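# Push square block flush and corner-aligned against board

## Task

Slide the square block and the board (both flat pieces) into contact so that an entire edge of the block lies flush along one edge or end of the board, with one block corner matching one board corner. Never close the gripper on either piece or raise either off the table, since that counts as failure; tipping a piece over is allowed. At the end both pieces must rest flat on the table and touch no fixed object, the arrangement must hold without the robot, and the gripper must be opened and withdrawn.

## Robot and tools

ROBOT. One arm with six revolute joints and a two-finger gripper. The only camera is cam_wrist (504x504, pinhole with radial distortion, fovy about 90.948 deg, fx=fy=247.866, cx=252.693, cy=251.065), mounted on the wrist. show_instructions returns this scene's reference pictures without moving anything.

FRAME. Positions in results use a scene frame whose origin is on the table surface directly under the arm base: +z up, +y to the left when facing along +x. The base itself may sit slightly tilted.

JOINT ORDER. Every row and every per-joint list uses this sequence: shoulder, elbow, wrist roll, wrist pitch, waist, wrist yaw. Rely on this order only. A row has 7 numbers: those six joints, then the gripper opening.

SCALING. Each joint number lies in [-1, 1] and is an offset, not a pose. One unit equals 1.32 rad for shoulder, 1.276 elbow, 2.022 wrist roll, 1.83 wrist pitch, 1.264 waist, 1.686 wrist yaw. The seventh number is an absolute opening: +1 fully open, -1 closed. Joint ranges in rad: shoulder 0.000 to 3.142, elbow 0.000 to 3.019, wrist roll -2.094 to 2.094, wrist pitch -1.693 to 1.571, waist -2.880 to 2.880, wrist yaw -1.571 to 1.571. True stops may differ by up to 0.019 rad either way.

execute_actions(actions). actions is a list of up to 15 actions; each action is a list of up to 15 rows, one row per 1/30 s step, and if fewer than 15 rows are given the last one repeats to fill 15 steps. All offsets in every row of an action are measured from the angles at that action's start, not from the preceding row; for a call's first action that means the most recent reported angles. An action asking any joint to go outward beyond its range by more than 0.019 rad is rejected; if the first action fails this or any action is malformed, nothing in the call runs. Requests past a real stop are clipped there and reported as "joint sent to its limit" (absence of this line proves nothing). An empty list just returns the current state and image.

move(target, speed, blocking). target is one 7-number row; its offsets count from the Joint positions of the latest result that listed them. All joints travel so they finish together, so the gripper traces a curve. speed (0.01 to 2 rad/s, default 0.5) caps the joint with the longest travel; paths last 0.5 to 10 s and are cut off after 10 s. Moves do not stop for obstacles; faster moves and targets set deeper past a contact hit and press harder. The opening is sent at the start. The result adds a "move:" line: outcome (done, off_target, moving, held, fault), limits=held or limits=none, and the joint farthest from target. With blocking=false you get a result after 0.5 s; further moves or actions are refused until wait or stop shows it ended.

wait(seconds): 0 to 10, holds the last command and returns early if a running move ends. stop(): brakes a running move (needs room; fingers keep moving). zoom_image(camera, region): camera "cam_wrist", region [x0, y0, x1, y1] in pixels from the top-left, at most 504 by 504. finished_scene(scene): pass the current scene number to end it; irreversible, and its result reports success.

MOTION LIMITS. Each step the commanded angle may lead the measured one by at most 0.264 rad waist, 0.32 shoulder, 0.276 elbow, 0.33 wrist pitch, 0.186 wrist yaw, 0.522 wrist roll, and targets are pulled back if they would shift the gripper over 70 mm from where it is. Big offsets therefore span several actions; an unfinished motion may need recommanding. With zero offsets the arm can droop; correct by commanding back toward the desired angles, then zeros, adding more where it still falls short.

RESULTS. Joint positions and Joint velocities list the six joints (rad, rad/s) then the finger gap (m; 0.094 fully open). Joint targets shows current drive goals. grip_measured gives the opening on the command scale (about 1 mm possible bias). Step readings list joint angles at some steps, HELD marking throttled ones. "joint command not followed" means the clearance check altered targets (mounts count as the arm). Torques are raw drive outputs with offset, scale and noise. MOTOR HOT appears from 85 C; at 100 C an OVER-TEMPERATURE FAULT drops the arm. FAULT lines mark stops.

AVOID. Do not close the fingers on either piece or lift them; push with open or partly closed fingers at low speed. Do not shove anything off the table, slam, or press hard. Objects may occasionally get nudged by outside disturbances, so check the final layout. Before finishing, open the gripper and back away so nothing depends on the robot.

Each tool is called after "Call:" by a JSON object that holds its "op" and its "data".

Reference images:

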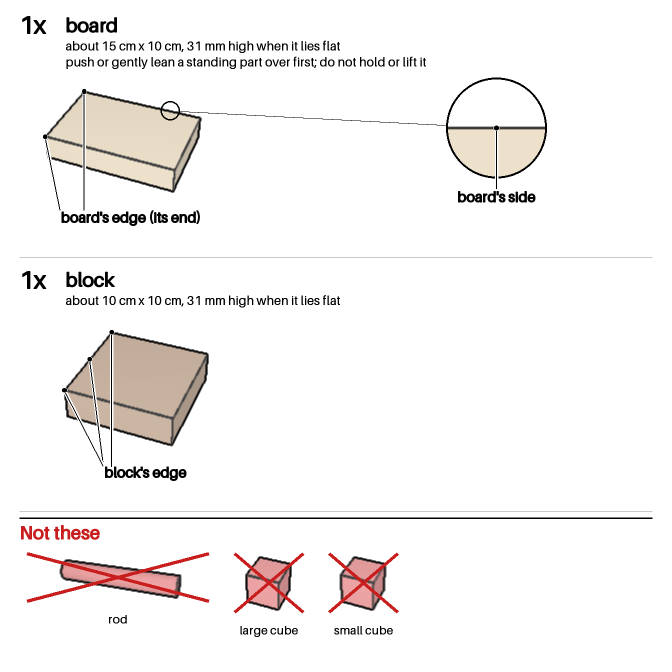

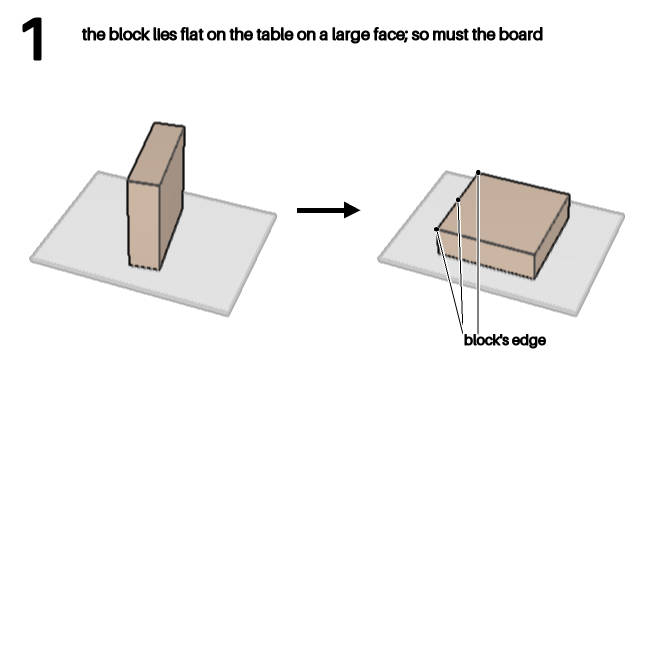

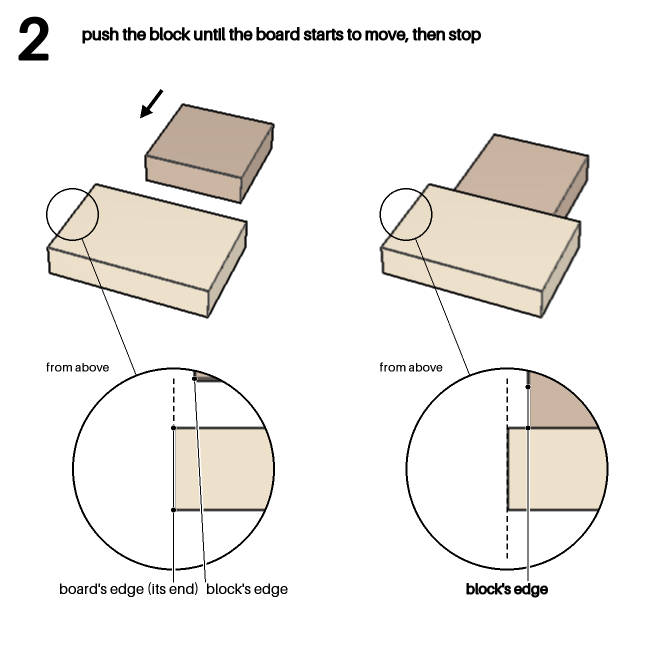

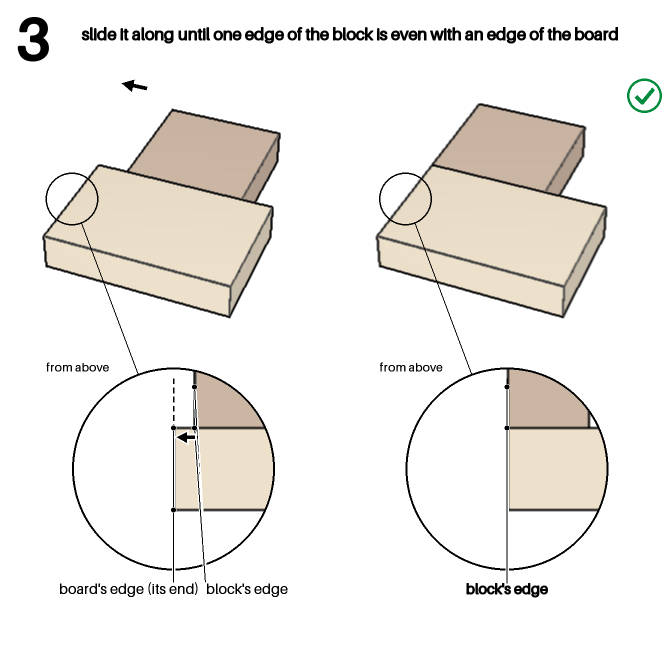

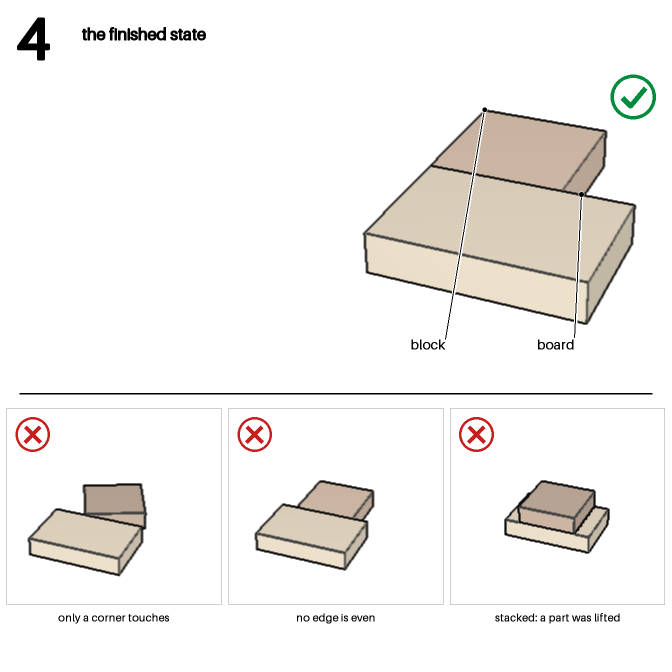

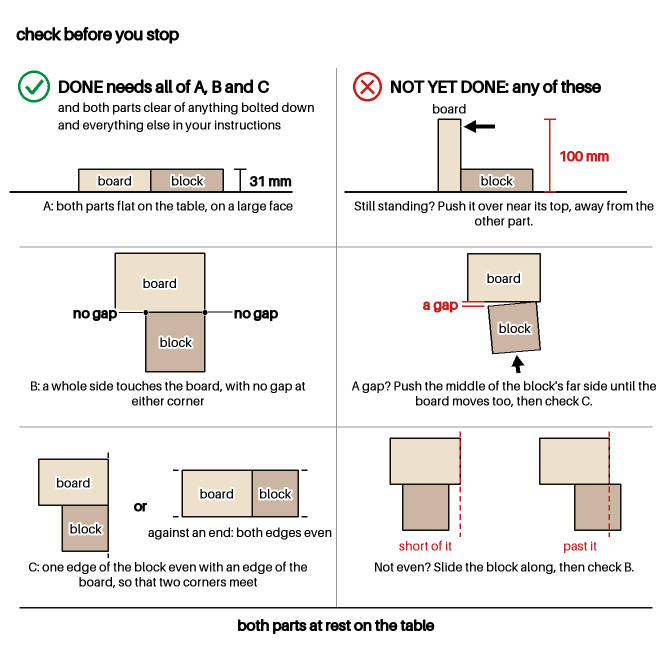

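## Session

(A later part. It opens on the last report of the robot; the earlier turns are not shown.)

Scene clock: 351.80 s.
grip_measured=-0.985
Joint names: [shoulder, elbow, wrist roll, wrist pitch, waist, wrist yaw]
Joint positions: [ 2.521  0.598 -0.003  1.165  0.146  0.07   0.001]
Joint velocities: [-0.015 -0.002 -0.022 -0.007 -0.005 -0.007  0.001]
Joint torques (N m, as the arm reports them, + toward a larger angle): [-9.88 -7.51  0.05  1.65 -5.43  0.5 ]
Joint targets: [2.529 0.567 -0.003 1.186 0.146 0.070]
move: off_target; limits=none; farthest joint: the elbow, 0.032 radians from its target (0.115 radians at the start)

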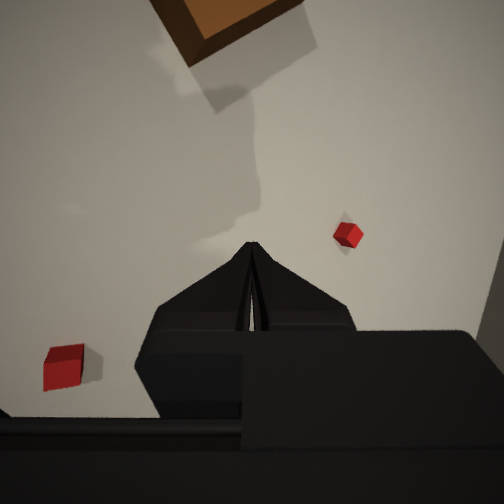

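Call:
{"op": "move", "data": {"target": [0.03,0.0,0,0,0.02,0,-1], "speed": 0.2}}

Call:
{"op": "move", "data": {"target": [-0.12,0.27,0,-0.3,0,0,-1], "speed": 0.15}}

Scene clock: 354.67 s.
grip_measured=-0.985
Joint names: [shoulder, elbow, wrist roll, wrist pitch, waist, wrist yaw]
Joint positions: [ 2.552  0.598 -0.003  1.165  0.157  0.07   0.001]
Joint velocities: [-0.015  0.007  0.037 -0.002  0.005  0.022 -0.   ]
Joint torques (N m, as the arm reports them, + toward a larger angle): [-8.81 -4.93  0.04  0.72 -3.82  0.51]
Joint targets: [2.561 0.598 -0.003 1.165 0.172 0.070]
move: done; limits=none; farthest joint: the waist, 0.014 radians from its target (0.025 radians at the start)

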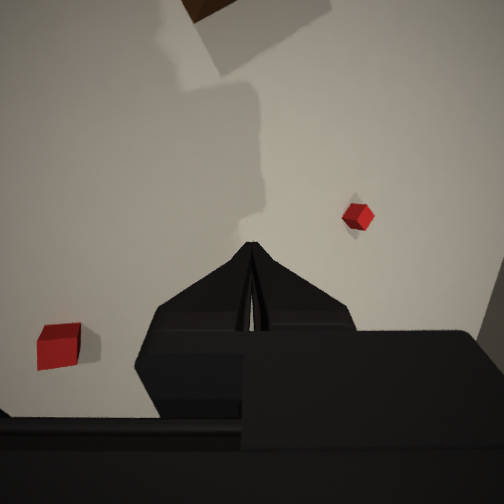

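Scene clock: 358.67 s.
grip_measured=-0.985
Joint names: [shoulder, elbow, wrist roll, wrist pitch, waist, wrist yaw]
Joint positions: [ 2.394  0.929 -0.003  0.634  0.157  0.075  0.001]
Joint velocities: [-0.015  0.007 -0.022  0.007 -0.005 -0.007 -0.001]
Joint torques (N m, as the arm reports them, + toward a larger angle): [-13.75  -0.61   0.05   0.02  -7.2    0.29]
Joint targets: [2.394 0.942 -0.003 0.616 0.157 0.070]
move: done; limits=none; farthest joint: the wrist pitch, 0.018 radians from its target (0.549 radians at the start)

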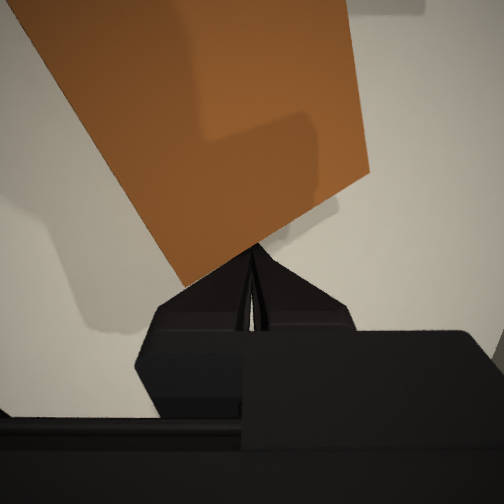

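Call:
{"op": "move", "data": {"target": [-0.015,0.125,0,-0.11,0,0,-1], "speed": 0.12}}

Call:
{"op": "move", "data": {"target": [-0.2,-0.25,0,0.05,0,0,-1], "speed": 0.4}}

Scene clock: 362.33 s.
grip_measured=-0.985
Joint names: [shoulder, elbow, wrist roll, wrist pitch, waist, wrist yaw]
Joint positions: [ 2.363  1.059 -0.003  0.447  0.143  0.091  0.001]
Joint velocities: [ 0.005 -0.007 -0.125  0.002 -0.005 -0.037 -0.001]
Joint torques (N m, as the arm reports them, + toward a larger angle): [-14.48   1.99   0.03   0.04  -6.5   -0.16]
Joint targets: [2.374 1.088 -0.003 0.432 0.157 0.075]
move: off_target; limits=none; farthest joint: the elbow, 0.029 radians from its target (0.160 radians at the start)

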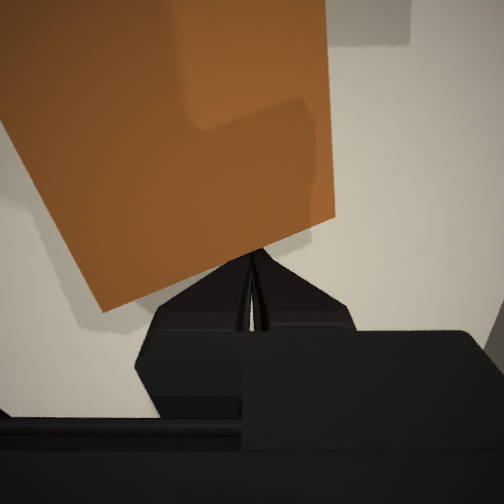

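Scene clock: 363.53 s.
grip_measured=-0.985
Joint names: [shoulder, elbow, wrist roll, wrist pitch, waist, wrist yaw]
Joint positions: [ 2.1    0.746 -0.003  0.519  0.143  0.094  0.001]
Joint velocities: [-0.015  0.012  0.007 -0.012 -0.005 -0.051 -0.002]
Joint torques (N m, as the arm reports them, + toward a larger angle): [-13.79  -1.34   0.02   1.36  -6.1    0.42]
Joint targets: [2.099 0.740 -0.003 0.539 0.143 0.091]
move: done; limits=none; farthest joint: the wrist pitch, 0.020 radians from its target (0.091 radians at the start)

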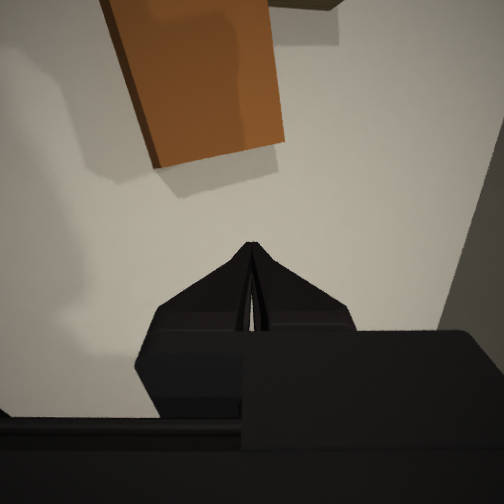

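Look further up.

Call:
{"op": "move", "data": {"target": [-0.05,0.2,0,-0.05,0,0,-1], "speed": 0.4}}

Scene clock: 365.40 s.
grip_measured=-0.985
Joint names: [shoulder, elbow, wrist roll, wrist pitch, waist, wrist yaw]
Joint positions: [ 2.032  0.997 -0.003  0.445  0.143  0.094  0.001]
Joint velocities: [-0.024  0.007  0.037  0.007  0.005  0.051 -0.001]
Joint torques (N m, as the arm reports them, + toward a larger angle): [-16.91   2.17   0.03   0.12  -6.94   0.51]
Joint targets: [2.035 1.000 -0.003 0.427 0.143 0.094]
move: done; limits=none; farthest joint: the wrist pitch, 0.018 radians from its target (0.091 radians at the start)

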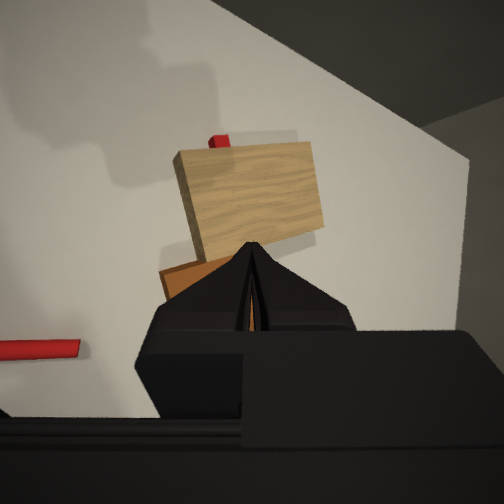

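Call:
{"op": "move", "data": {"target": [0,0,0,-0.08,0.12,0,-1], "speed": 0.4}}

Scene clock: 367.77 s.
grip_measured=-0.985
Joint names: [shoulder, elbow, wrist roll, wrist pitch, waist, wrist yaw]
Joint positions: [ 2.032  0.997 -0.003  0.316  0.302  0.094  0.001]
Joint velocities: [ 0.005 -0.012 -0.081 -0.022 -0.005 -0.037  0.   ]
Joint torques (N m, as the arm reports them, + toward a larger angle): [-16.7    1.47   0.07   0.01  -7.64   0.5 ]
Joint targets: [2.032 0.997 -0.003 0.299 0.294 0.094]
move: done; limits=none; farthest joint: the wrist pitch, 0.017 radians from its target (0.146 radians at the start)

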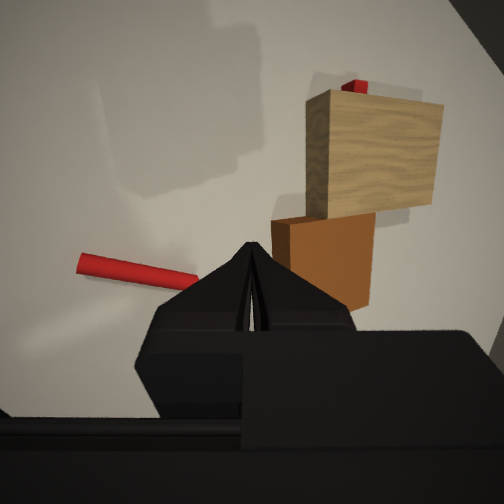

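Call:
{"op": "move", "data": {"target": [0.2,0.25,0,-0.1,0.03,0,-1], "speed": 0.4}}

Call:
{"op": "move", "data": {"target": [0.08,0,0,0.05,0,0,-1], "speed": 0.15}}

Scene clock: 371.60 s.
grip_measured=-0.985
Joint names: [shoulder, elbow, wrist roll, wrist pitch, waist, wrist yaw]
Joint positions: [ 2.25   1.311 -0.003  0.155  0.316  0.107  0.001]
Joint velocities: [-0.005 -0.007  0.022 -0.012 -0.005  0.051 -0.   ]
Joint torques (N m, as the arm reports them, + toward a larger angle): [-15.03   2.54   0.04  -0.25  -5.43  -0.07]
Joint targets: [2.296 1.316 -0.003 0.132 0.340 0.093]
move: off_target; limits=none; farthest joint: the shoulder, 0.046 radians from its target (0.264 radians at the start)

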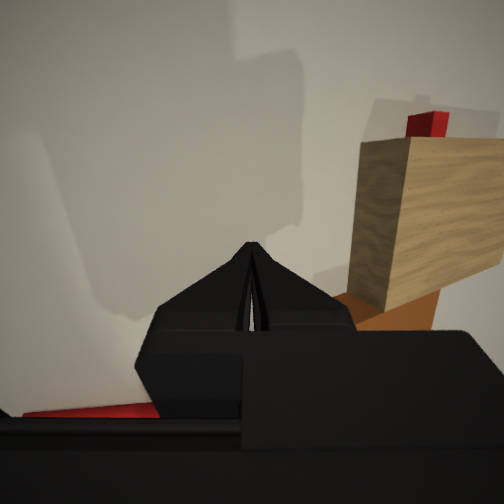

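Scene clock: 372.67 s.
grip_measured=-0.985
Joint names: [shoulder, elbow, wrist roll, wrist pitch, waist, wrist yaw]
Joint positions: [ 2.274  1.311 -0.003  0.248  0.304  0.119  0.001]
Joint velocities: [-0.005  0.007 -0.022  0.007 -0.005 -0.022 -0.001]
Joint torques (N m, as the arm reports them, + toward a larger angle): [-12.12   2.14   0.04   0.58  -6.32  -0.06]
Joint targets: [2.355 1.311 -0.003 0.246 0.316 0.107]
move: off_target; limits=none; farthest joint: the shoulder, 0.082 radians from its target (0.106 radians at the start)

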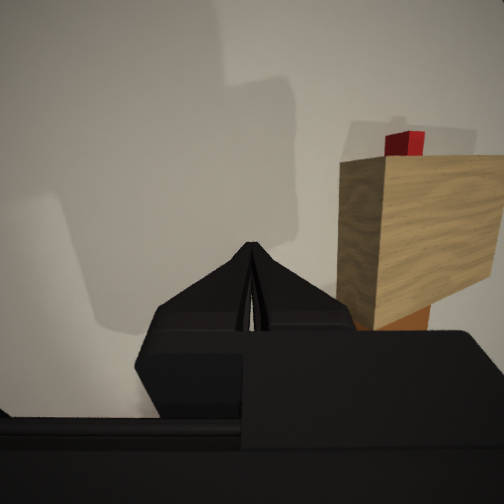

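Call:
{"op": "move", "data": {"target": [-0.1,-0.2,0,0.12,0.04,-0.02,-1], "speed": 0.3}}

Call:
{"op": "move", "data": {"target": [0.08,0,0,0.05,0,0,-1], "speed": 0.15}}

Scene clock: 375.57 s.
grip_measured=-0.985
Joint names: [shoulder, elbow, wrist roll, wrist pitch, waist, wrist yaw]
Joint positions: [ 2.149  1.061 -0.003  0.447  0.341  0.09   0.001]
Joint velocities: [-0.015 -0.007 -0.022 -0.007  0.015 -0.022 -0.001]
Joint torques (N m, as the arm reports them, + toward a larger angle): [-17.47   0.31   0.03   1.7   -4.99   0.27]
Joint targets: [2.142 1.055 -0.003 0.468 0.355 0.086]
move: off_target; limits=none; farthest joint: the wrist pitch, 0.021 radians from its target (0.219 radians at the start)

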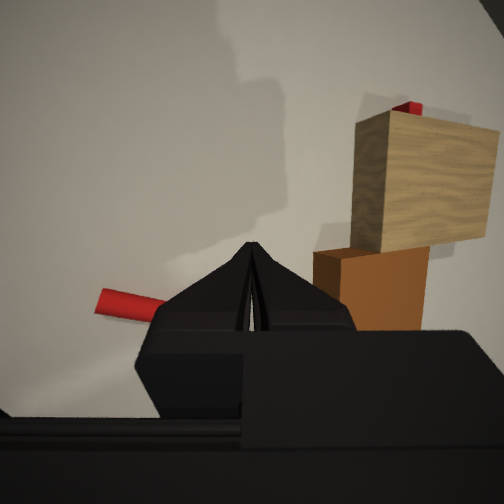

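Scene clock: 376.77 s.
grip_measured=-0.985
Joint names: [shoulder, elbow, wrist roll, wrist pitch, waist, wrist yaw]
Joint positions: [ 2.243  1.061 -0.003  0.517  0.341  0.09   0.001]
Joint velocities: [ 0.005 -0.002  0.022 -0.007 -0.005 -0.081 -0.   ]
Joint torques (N m, as the arm reports them, + toward a larger angle): [-15.57   0.05   0.02   1.59  -6.26   0.46]
Joint targets: [2.254 1.061 -0.003 0.538 0.341 0.090]
move: off_target; limits=none; farthest joint: the wrist pitch, 0.022 radians from its target (0.092 radians at the start)

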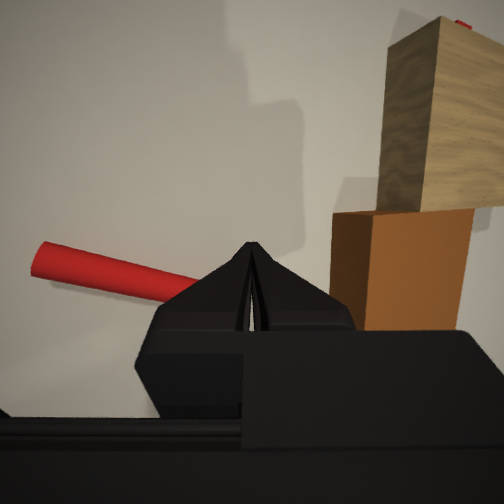

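Call:
{"op": "move", "data": {"target": [0,-0.1,0,0.07,-0.03,0,-1], "speed": 0.2}}

Call:
{"op": "move", "data": {"target": [0.07,0,0,0.05,0,0,-1], "speed": 0.15}}

Scene clock: 379.43 s.
grip_measured=-0.985
Joint names: [shoulder, elbow, wrist roll, wrist pitch, waist, wrist yaw]
Joint positions: [ 2.243  0.94  -0.003  0.624  0.313  0.09   0.001]
Joint velocities: [-0.005 -0.012  0.066 -0.012 -0.005  0.022  0.001]
Joint torques (N m, as the arm reports them, + toward a larger angle): [-15.34  -1.21   0.04   1.63  -7.23   0.5 ]
Joint targets: [2.243 0.933 -0.003 0.645 0.303 0.090]
move: off_target; limits=none; farthest joint: the wrist pitch, 0.022 radians from its target (0.128 radians at the start)

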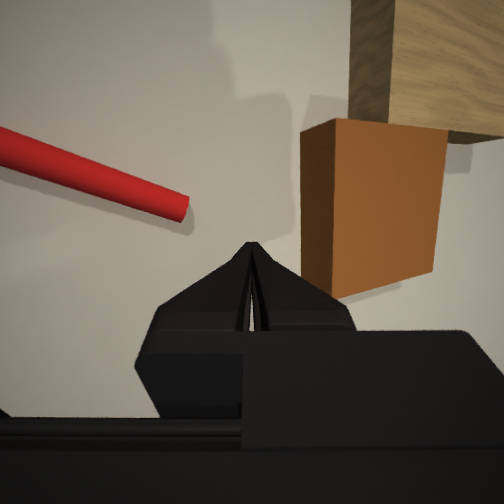

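Scene clock: 380.40 s.
grip_measured=-0.985
Joint names: [shoulder, elbow, wrist roll, wrist pitch, waist, wrist yaw]
Joint positions: [ 2.309  0.94  -0.003  0.698  0.312  0.093  0.001]
Joint velocities: [-0.005  0.017 -0.081 -0.017 -0.015 -0.007  0.001]
Joint torques (N m, as the arm reports them, + toward a larger angle): [-12.46  -1.21   0.06   1.46  -6.22   0.33]
Joint targets: [2.335 0.941 -0.003 0.715 0.313 0.090]
move: off_target; limits=none; farthest joint: the shoulder, 0.026 radians from its target (0.093 radians at the start)

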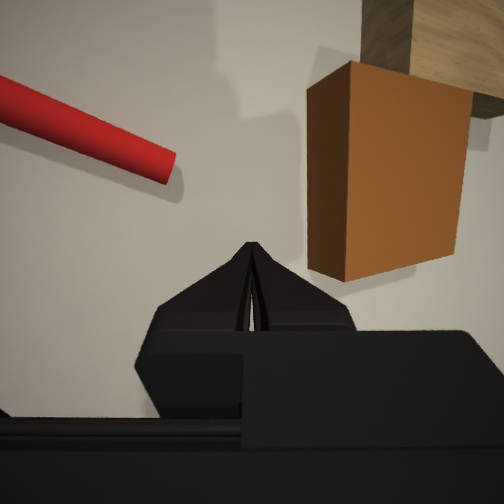

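Call:
{"op": "move", "data": {"target": [-0.02,0.09,0,-0.075,0,0,-1], "speed": 0.15}}

Call:
{"op": "move", "data": {"target": [0.015,0,0,0,-0.09,0,-1], "speed": 0.1}}

Scene clock: 382.77 s.
grip_measured=-0.985
Joint names: [shoulder, elbow, wrist roll, wrist pitch, waist, wrist yaw]
Joint positions: [ 2.283  1.05  -0.003  0.582  0.312  0.095  0.001]
Joint velocities: [-0.005  0.007 -0.037 -0.012 -0.005  0.037  0.   ]
Joint torques (N m, as the arm reports them, + toward a larger angle): [-16.09   0.32   0.04  -0.01  -6.     0.37]
Joint targets: [2.283 1.055 -0.003 0.561 0.312 0.093]
move: off_target; limits=none; farthest joint: the wrist pitch, 0.021 radians from its target (0.138 radians at the start)

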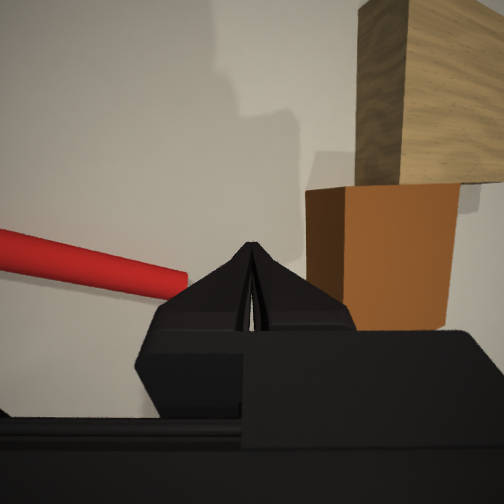

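Scene clock: 384.30 s.
grip_measured=-0.985
Joint names: [shoulder, elbow, wrist roll, wrist pitch, waist, wrist yaw]
Joint positions: [ 2.285  1.05  -0.003  0.582  0.211  0.095  0.001]
Joint velocities: [ 0.005 -0.007 -0.081  0.002 -0.005  0.022  0.   ]
Joint torques (N m, as the arm reports them, + toward a larger angle): [-14.79   0.17   0.03   0.79  -8.08   0.56]
Joint targets: [2.303 1.050 -0.003 0.582 0.198 0.096]
move: done; limits=none; farthest joint: the shoulder, 0.018 radians from its target (0.020 radians at the start)

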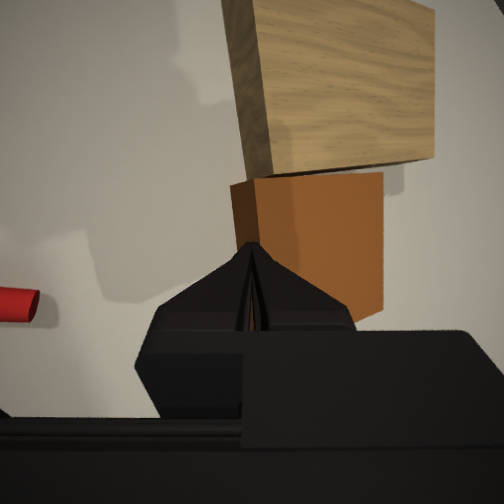

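Call:
{"op": "move", "data": {"target": [0,-0.02,0,0,0.07,0,-1], "speed": 0.2}}

Call:
{"op": "move", "data": {"target": [0.06,0,0,0.03,0,0,-1], "speed": 0.15}}

Call:
{"op": "move", "data": {"target": [0.03,0,0,0,-0.075,0,-1], "speed": 0.1}}

Scene clock: 387.30 s.
grip_measured=-0.985
Joint names: [shoulder, elbow, wrist roll, wrist pitch, waist, wrist yaw]
Joint positions: [ 2.285  1.032 -0.003  0.582  0.296  0.095  0.001]
Joint velocities: [ 0.005  0.012 -0.022 -0.007 -0.005 -0.007  0.   ]
Joint torques (N m, as the arm reports them, + toward a larger angle): [-15.48  -0.96   0.06   0.79  -5.63   0.49]
Joint targets: [2.285 1.024 -0.003 0.582 0.299 0.095]
move: done; limits=none; farthest joint: the elbow, 0.007 radians from its target (0.025 radians at the start)

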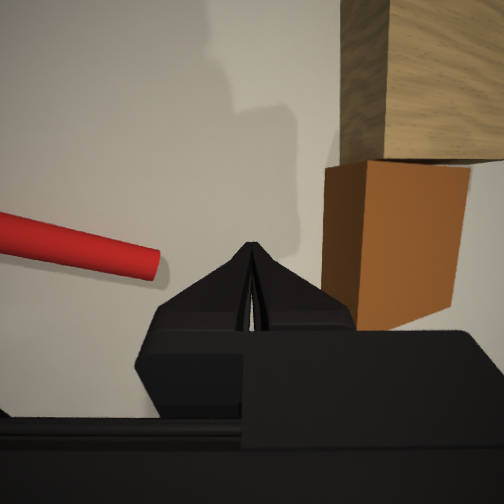

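Scene clock: 388.17 s.
grip_measured=-0.985
Joint names: [shoulder, elbow, wrist roll, wrist pitch, waist, wrist yaw]
Joint positions: [ 2.31   1.032 -0.003  0.636  0.293  0.103  0.001]
Joint velocities: [-0.005  0.007 -0.022  0.012 -0.005 -0.037  0.   ]
Joint torques (N m, as the arm reports them, + toward a larger angle): [-11.17  -0.51   0.05   0.81  -6.31   0.09]
Joint targets: [2.364 1.032 -0.003 0.637 0.296 0.095]
move: off_target; limits=none; farthest joint: the shoulder, 0.054 radians from its target (0.079 radians at the start)

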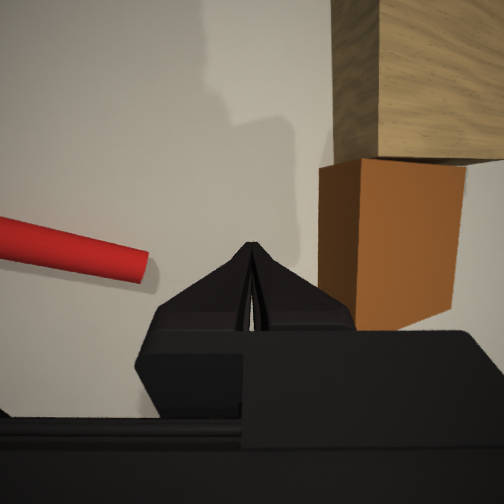

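Scene clock: 389.47 s.
grip_measured=-0.985
Joint names: [shoulder, elbow, wrist roll, wrist pitch, waist, wrist yaw]
Joint positions: [ 2.334  1.032 -0.003  0.636  0.211  0.105  0.001]
Joint velocities: [-0.015  0.007 -0.081  0.002 -0.005 -0.051 -0.   ]
Joint torques (N m, as the arm reports them, + toward a larger angle): [-14.75  -0.48   0.03   0.81  -8.07   0.46]
Joint targets: [2.350 1.032 -0.003 0.636 0.198 0.103]
move: done; limits=none; farthest joint: the shoulder, 0.015 radians from its target (0.039 radians at the start)

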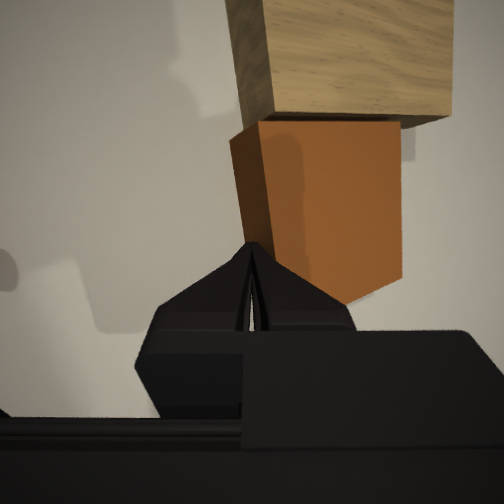

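Call:
{"op": "move", "data": {"target": [-0.03,-0.13,0,0.09,0.02,0,-1], "speed": 0.25}}

Call:
{"op": "move", "data": {"target": [0.05,-0.03,0,0.03,-0.07,0,-1], "speed": 0.2}}

Scene clock: 392.53 s.
grip_measured=-0.985
Joint names: [shoulder, elbow, wrist roll, wrist pitch, waist, wrist yaw]
Joint positions: [ 2.302  0.877 -0.003  0.779  0.221  0.105  0.001]
Joint velocities: [-0.015  0.022 -0.051 -0.007 -0.005 -0.037  0.001]
Joint torques (N m, as the arm reports them, + toward a larger angle): [-14.76  -2.38   0.04   1.77  -5.28   0.51]
Joint targets: [2.294 0.866 -0.003 0.801 0.236 0.105]
move: off_target; limits=none; farthest joint: the wrist pitch, 0.022 radians from its target (0.165 radians at the start)

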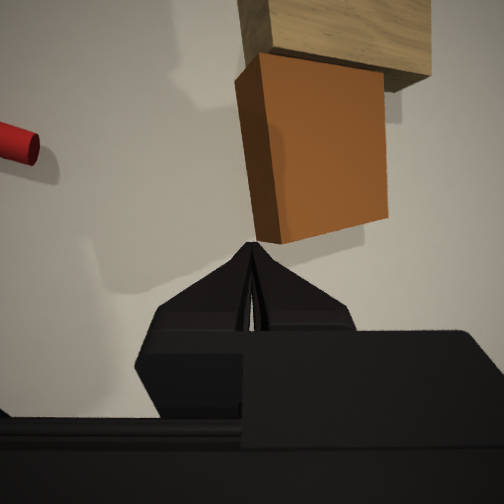

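Scene clock: 393.50 s.
grip_measured=-0.985
Joint names: [shoulder, elbow, wrist roll, wrist pitch, waist, wrist yaw]
Joint positions: [ 2.363  0.849 -0.003  0.813  0.134  0.105  0.001]
Joint velocities: [-0.005 -0.012  0.007 -0.007 -0.005 -0.051  0.001]
Joint torques (N m, as the arm reports them, + toward a larger angle): [-12.28  -2.64   0.06   1.61  -6.82   0.57]
Joint targets: [2.369 0.839 -0.003 0.834 0.132 0.105]
move: off_target; limits=none; farthest joint: the wrist pitch, 0.021 radians from its target (0.055 radians at the start)

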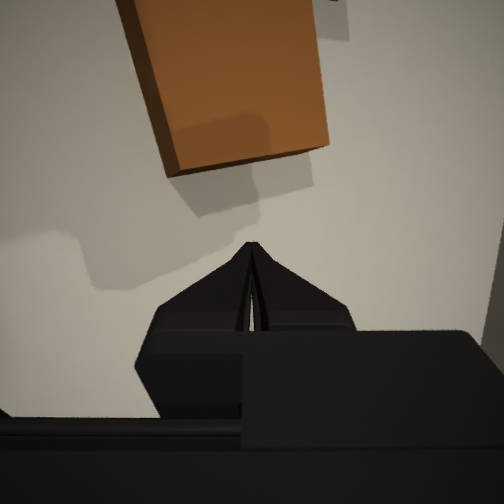

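Call:
{"op": "move", "data": {"target": [0.05,0,0,0.03,0,0,-1], "speed": 0.15}}

Call:
{"op": "move", "data": {"target": [-0.03,0.17,0,-0.14,0,0,-1], "speed": 0.1}}

Call:
{"op": "move", "data": {"target": [-0.2,-0.15,0,0.0,0.04,0,-1], "speed": 0.4}}

Scene clock: 396.13 s.
grip_measured=-0.985
Joint names: [shoulder, elbow, wrist roll, wrist pitch, waist, wrist yaw]
Joint positions: [ 2.421  0.849 -0.003  0.846  0.134  0.105  0.001]
Joint velocities: [-0.005  0.002  0.051  0.002  0.015  0.037  0.001]
Joint torques (N m, as the arm reports them, + toward a larger angle): [-12.54  -2.3    0.05   1.58  -6.91   0.55]
Joint targets: [2.429 0.849 -0.003 0.868 0.134 0.105]
move: off_target; limits=none; farthest joint: the wrist pitch, 0.022 radians from its target (0.055 radians at the start)

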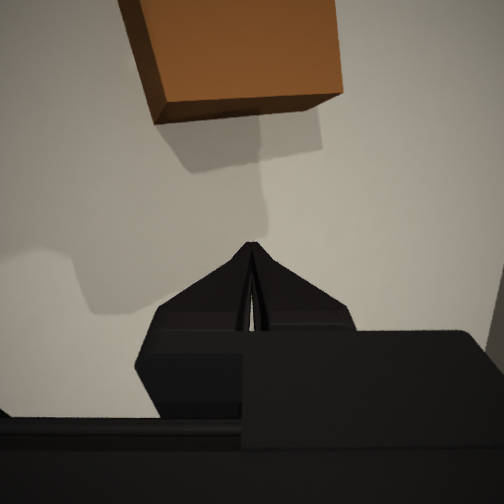

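Scene clock: 399.03 s.
grip_measured=-0.985
Joint names: [shoulder, elbow, wrist roll, wrist pitch, waist, wrist yaw]
Joint positions: [ 2.399  1.049 -0.003  0.602  0.134  0.105  0.001]
Joint velocities: [-0.005 -0.007  0.007  0.007 -0.015 -0.037  0.001]
Joint torques (N m, as the arm reports them, + toward a larger angle): [-16.46   0.67   0.06   0.2   -7.47   0.54]
Joint targets: [2.382 1.066 -0.003 0.590 0.134 0.105]
move: done; limits=none; farthest joint: the shoulder, 0.017 radians from its target (0.040 radians at the start)

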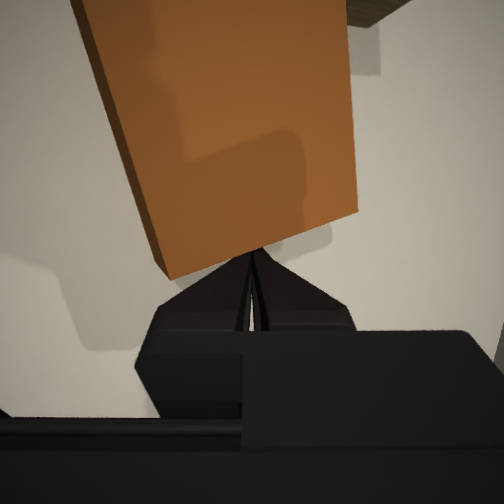

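Scene clock: 400.10 s.
grip_measured=-0.985
Joint names: [shoulder, elbow, wrist roll, wrist pitch, waist, wrist yaw]
Joint positions: [ 2.131  0.864 -0.003  0.602  0.171  0.105  0.001]
Joint velocities: [-0.005 -0.007 -0.037 -0.002  0.005 -0.007  0.001]
Joint torques (N m, as the arm reports them, + toward a larger angle): [-14.4   -0.57   0.03   0.87  -5.12   0.52]
Joint targets: [2.135 0.857 -0.003 0.602 0.184 0.105]
move: done; limits=none; farthest joint: the waist, 0.014 radians from its target (0.051 radians at the start)

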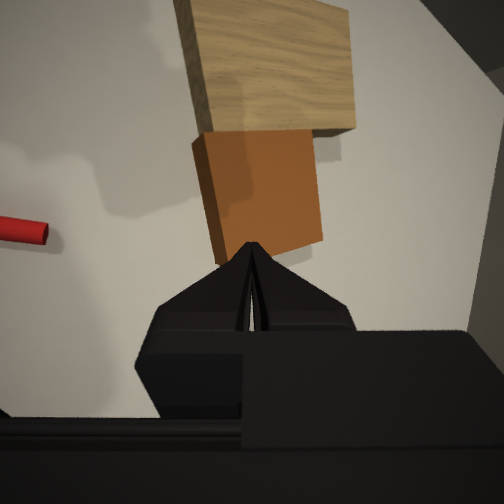

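Call:
{"op": "zoom_image", "data": {"camera": "cam_wrist", "region": [160,80,380,200]}}

Region (160, 80, 380, 200) of cam_wrist's 504x504 image, scaled by 2.291, with more detail than that image has; it fills the top 275 rows of this view, and the rest is white.

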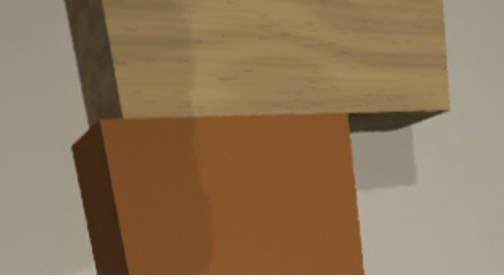

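Call:
{"op": "move", "data": {"target": [0.08,0.19,0,-0.03,0.09,0,-1], "speed": 0.3}}

Call:
{"op": "move", "data": {"target": [0.09,0,0,0.03,0,0,-1], "speed": 0.15}}

Call:
{"op": "move", "data": {"target": [0.03,0,0,0,-0.045,0,-1], "speed": 0.08}}

Scene clock: 404.87 s.
grip_measured=-0.985
Joint names: [shoulder, elbow, wrist roll, wrist pitch, waist, wrist yaw]
Joint positions: [ 2.221  1.1   -0.003  0.565  0.273  0.105  0.001]
Joint velocities: [-0.005 -0.007 -0.007 -0.012  0.005 -0.037 -0.001]
Joint torques (N m, as the arm reports them, + toward a larger angle): [-15.43   1.64   0.03   0.21  -6.11   0.51]
Joint targets: [2.236 1.106 -0.003 0.547 0.284 0.105]
move: done; limits=none; farthest joint: the wrist pitch, 0.018 radians from its target (0.055 radians at the start)

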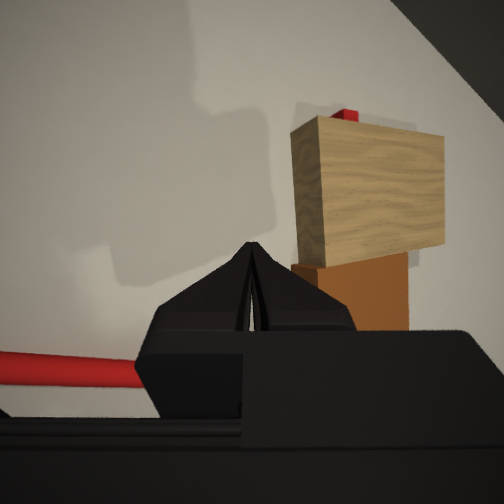

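Scene clock: 405.97 s.
grip_measured=-0.985
Joint names: [shoulder, elbow, wrist roll, wrist pitch, waist, wrist yaw]
Joint positions: [ 2.318  1.1   -0.003  0.602  0.273  0.107  0.001]
Joint velocities: [ 0.005  0.007  0.037  0.007  0.005  0.022 -0.   ]
Joint torques (N m, as the arm reports them, + toward a larger angle): [-14.68   0.09   0.04   1.58  -7.37   0.43]
Joint targets: [2.340 1.100 -0.003 0.620 0.273 0.104]
move: off_target; limits=none; farthest joint: the shoulder, 0.022 radians from its target (0.119 radians at the start)

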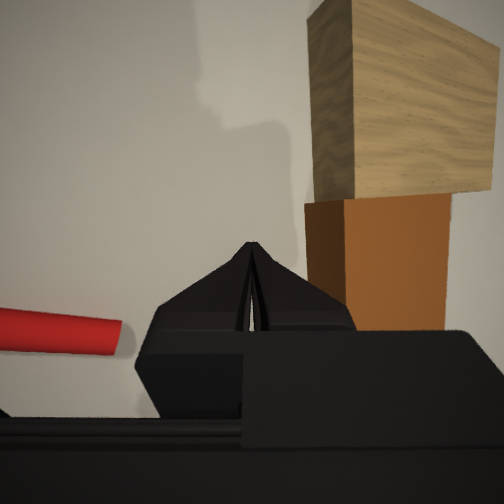

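Scene clock: 407.00 s.
grip_measured=-0.985
Joint names: [shoulder, elbow, wrist roll, wrist pitch, waist, wrist yaw]
Joint positions: [ 2.345  1.1   -0.003  0.602  0.225  0.107  0.001]
Joint velocities: [ 0.005 -0.017 -0.037 -0.017  0.005 -0.007 -0.001]
Joint torques (N m, as the arm reports them, + toward a larger angle): [-15.34   0.15   0.04   0.76  -7.22   0.51]
Joint targets: [2.358 1.100 -0.003 0.602 0.216 0.107]
move: done; limits=none; farthest joint: the shoulder, 0.013 radians from its target (0.039 radians at the start)

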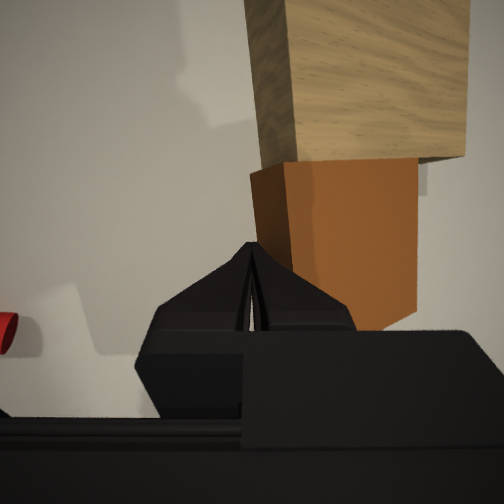

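Call:
{"op": "move", "data": {"target": [0.02,0,0,0,-0.022,0,-1], "speed": 0.05}}

Call:
{"op": "move", "data": {"target": [-0.03,0,0,0,0.05,0,-1], "speed": 0.15}}

Call:
{"op": "move", "data": {"target": [-0.17,-0.2,0,0.02,-0.05,0,-1], "speed": 0.4}}

Call:
{"op": "zoom_image", "data": {"camera": "cam_wrist", "region": [140,60,400,240]}}

Scene clock: 410.60 s.
grip_measured=-0.985
Joint names: [shoulder, elbow, wrist roll, wrist pitch, waist, wrist yaw]
Joint positions: [ 2.353  1.1   -0.003  0.602  0.212  0.107  0.001]
Joint velocities: [ 0.005 -0.002  0.007  0.012 -0.015 -0.095 -0.   ]
Joint torques (N m, as the arm reports them, + toward a larger angle): [-14.93  -0.01   0.06   0.81  -8.6    0.49]
Joint targets: [2.371 1.100 -0.003 0.602 0.197 0.107]
move: done; limits=none; farthest joint: the shoulder, 0.018 radians from its target (0.027 radians at the start)

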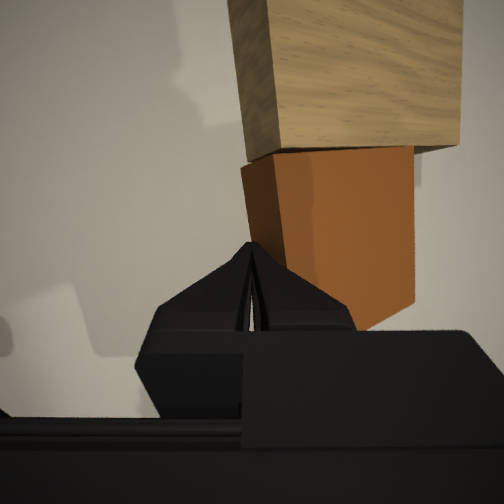

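Scene clock: 411.43 s.
grip_measured=-0.985
Joint names: [shoulder, elbow, wrist roll, wrist pitch, waist, wrist yaw]
Joint positions: [ 2.316  1.1   -0.003  0.602  0.268  0.107  0.001]
Joint velocities: [-0.015  0.012 -0.037  0.002  0.005 -0.007 -0.   ]
Joint torques (N m, as the arm reports them, + toward a larger angle): [-16.96   0.16   0.06   0.89  -6.71   0.5 ]
Joint targets: [2.314 1.100 -0.003 0.602 0.275 0.107]
move: done; limits=none; farthest joint: the waist, 0.007 radians from its target (0.063 radians at the start)

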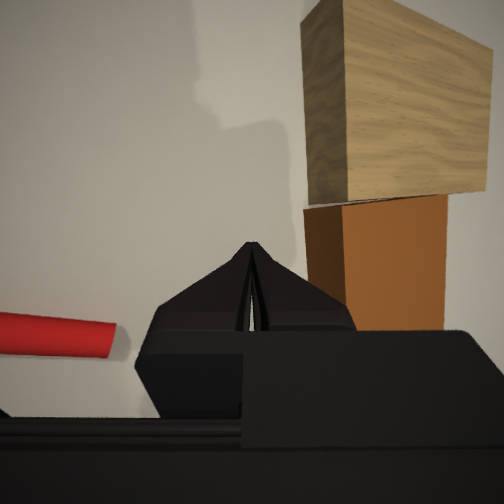

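Scene clock: 412.43 s.
grip_measured=-0.985
Joint names: [shoulder, elbow, wrist roll, wrist pitch, waist, wrist yaw]
Joint positions: [ 2.091  0.85  -0.003  0.618  0.213  0.107  0.001]
Joint velocities: [-0.005  0.017 -0.037 -0.007 -0.015  0.066  0.   ]
Joint torques (N m, as the arm reports them, + toward a larger angle): [-15.16  -0.33   0.05   1.58  -6.38   0.51]
Joint targets: [2.091 0.845 -0.003 0.639 0.205 0.107]
move: off_target; limits=none; farthest joint: the wrist pitch, 0.021 radians from its target (0.036 radians at the start)

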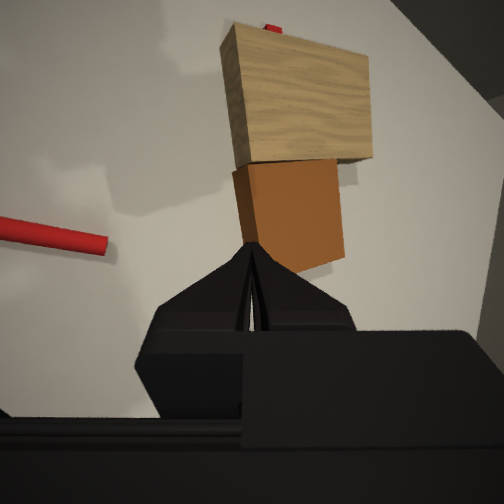

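Region (140, 60, 400, 240) of cam_wrist's 504x504 image, scaled by 1.938, with more detail than that image has; it fills the top 349 rows of this view, and the rest is white.

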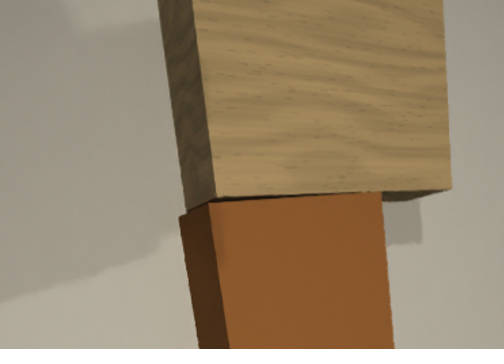

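Call:
{"op": "move", "data": {"target": [0.05,-0.05,0,0.13,-0.04,0,-1], "speed": 0.3}}

Call:
{"op": "move", "data": {"target": [0.2,0.05,0,0.05,0,0,-1], "speed": 0.2}}

Call:
{"op": "move", "data": {"target": [-0.03,0.19,0,-0.15,0,0,-1], "speed": 0.1}}

Call:
{"op": "move", "data": {"target": [-0.22,-0.17,0,0.0,0.04,0,-1], "speed": 0.4}}

Call:
{"op": "zoom_image", "data": {"camera": "cam_wrist", "region": [140,40,400,240]}}

Scene clock: 419.30 s.
grip_measured=-0.985
Joint names: [shoulder, elbow, wrist roll, wrist pitch, waist, wrist yaw]
Joint positions: [ 2.143  0.794 -0.003  0.833  0.173  0.107  0.001]
Joint velocities: [-0.005  0.002  0.066 -0.027 -0.005 -0.022 -0.   ]
Joint torques (N m, as the arm reports them, + toward a larger angle): [-12.94  -1.23   0.02   1.98  -7.53   0.52]
Joint targets: [2.157 0.786 -0.003 0.856 0.162 0.107]
move: off_target; limits=none; farthest joint: the wrist pitch, 0.023 radians from its target (0.238 radians at the start)

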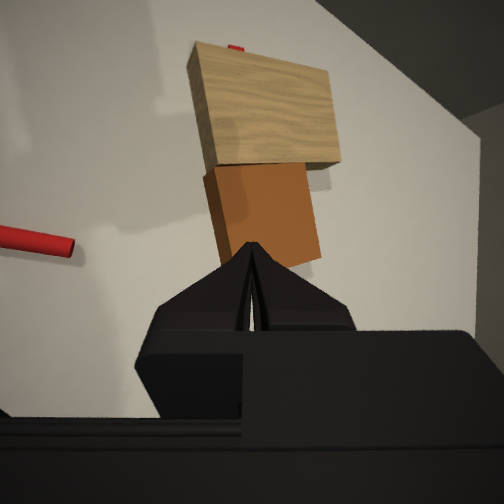

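Scene clock: 421.10 s.
grip_measured=-0.985
Joint names: [shoulder, elbow, wrist roll, wrist pitch, waist, wrist yaw]
Joint positions: [ 2.4    0.849 -0.003  0.902  0.173  0.107  0.001]
Joint velocities: [-0.015 -0.017  0.037 -0.017  0.015 -0.066 -0.   ]
Joint torques (N m, as the arm reports them, + toward a larger angle): [-12.36  -1.71   0.04   1.81  -6.8    0.54]
Joint targets: [2.407 0.858 -0.003 0.924 0.173 0.107]
move: off_target; limits=none; farthest joint: the wrist pitch, 0.022 radians from its target (0.092 radians at the start)

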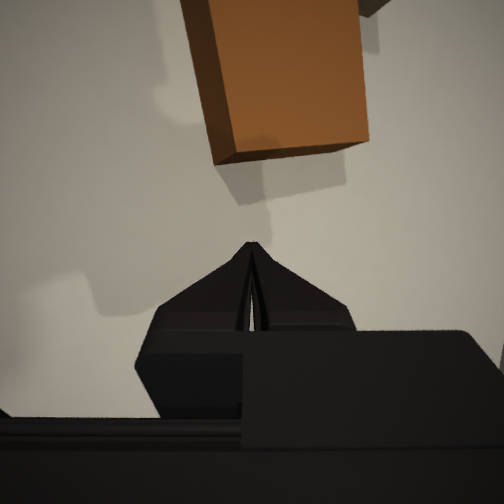

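Scene clock: 424.20 s.
grip_measured=-0.985
Joint names: [shoulder, elbow, wrist roll, wrist pitch, waist, wrist yaw]
Joint positions: [ 2.378  1.076 -0.003  0.64   0.173  0.107  0.001]
Joint velocities: [-0.005 -0.027 -0.007  0.007 -0.005  0.007 -0.001]
Joint torques (N m, as the arm reports them, + toward a larger angle): [-17.56   1.     0.04   0.41  -7.87   0.52]
Joint targets: [2.360 1.091 -0.003 0.628 0.173 0.107]
move: done; limits=none; farthest joint: the shoulder, 0.018 radians from its target (0.040 radians at the start)

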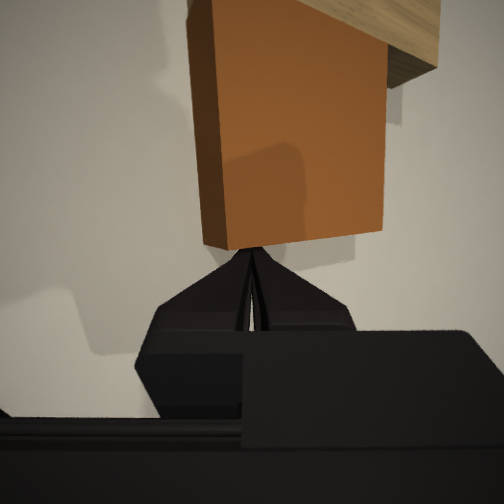

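Scene clock: 425.33 s.
grip_measured=-0.985
Joint names: [shoulder, elbow, wrist roll, wrist pitch, waist, wrist yaw]
Joint positions: [ 2.086  0.866 -0.003  0.64   0.21   0.107  0.001]
Joint velocities: [-0.005 -0.012 -0.066 -0.002  0.005 -0.037 -0.001]
Joint torques (N m, as the arm reports them, + toward a larger angle): [-15.62  -0.03   0.03   1.23  -5.5    0.47]
Joint targets: [2.088 0.860 -0.003 0.640 0.224 0.107]
move: done; limits=none; farthest joint: the waist, 0.014 radians from its target (0.050 radians at the start)

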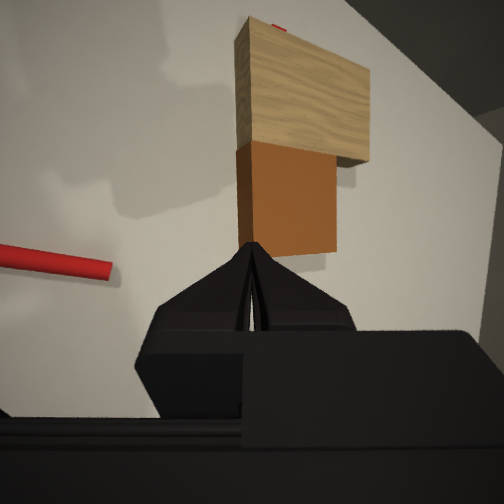

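Region (140, 40, 400, 240) of cam_wrist's 504x504 image, scaled by 1.938, with more detail than that image has; it fills the top 388 rows of this view, and the rest is white.

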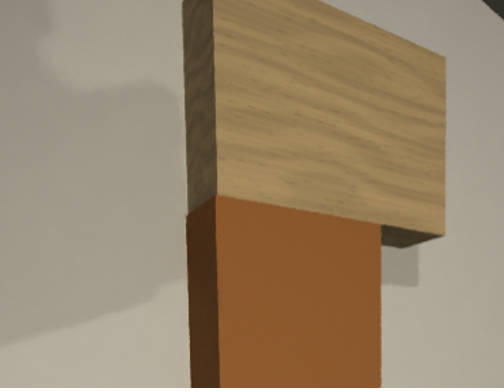

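Aligned and flush.

Call:
{"op": "finished_scene", "data": {"scene": 1}}

The scene is finished: the task was done.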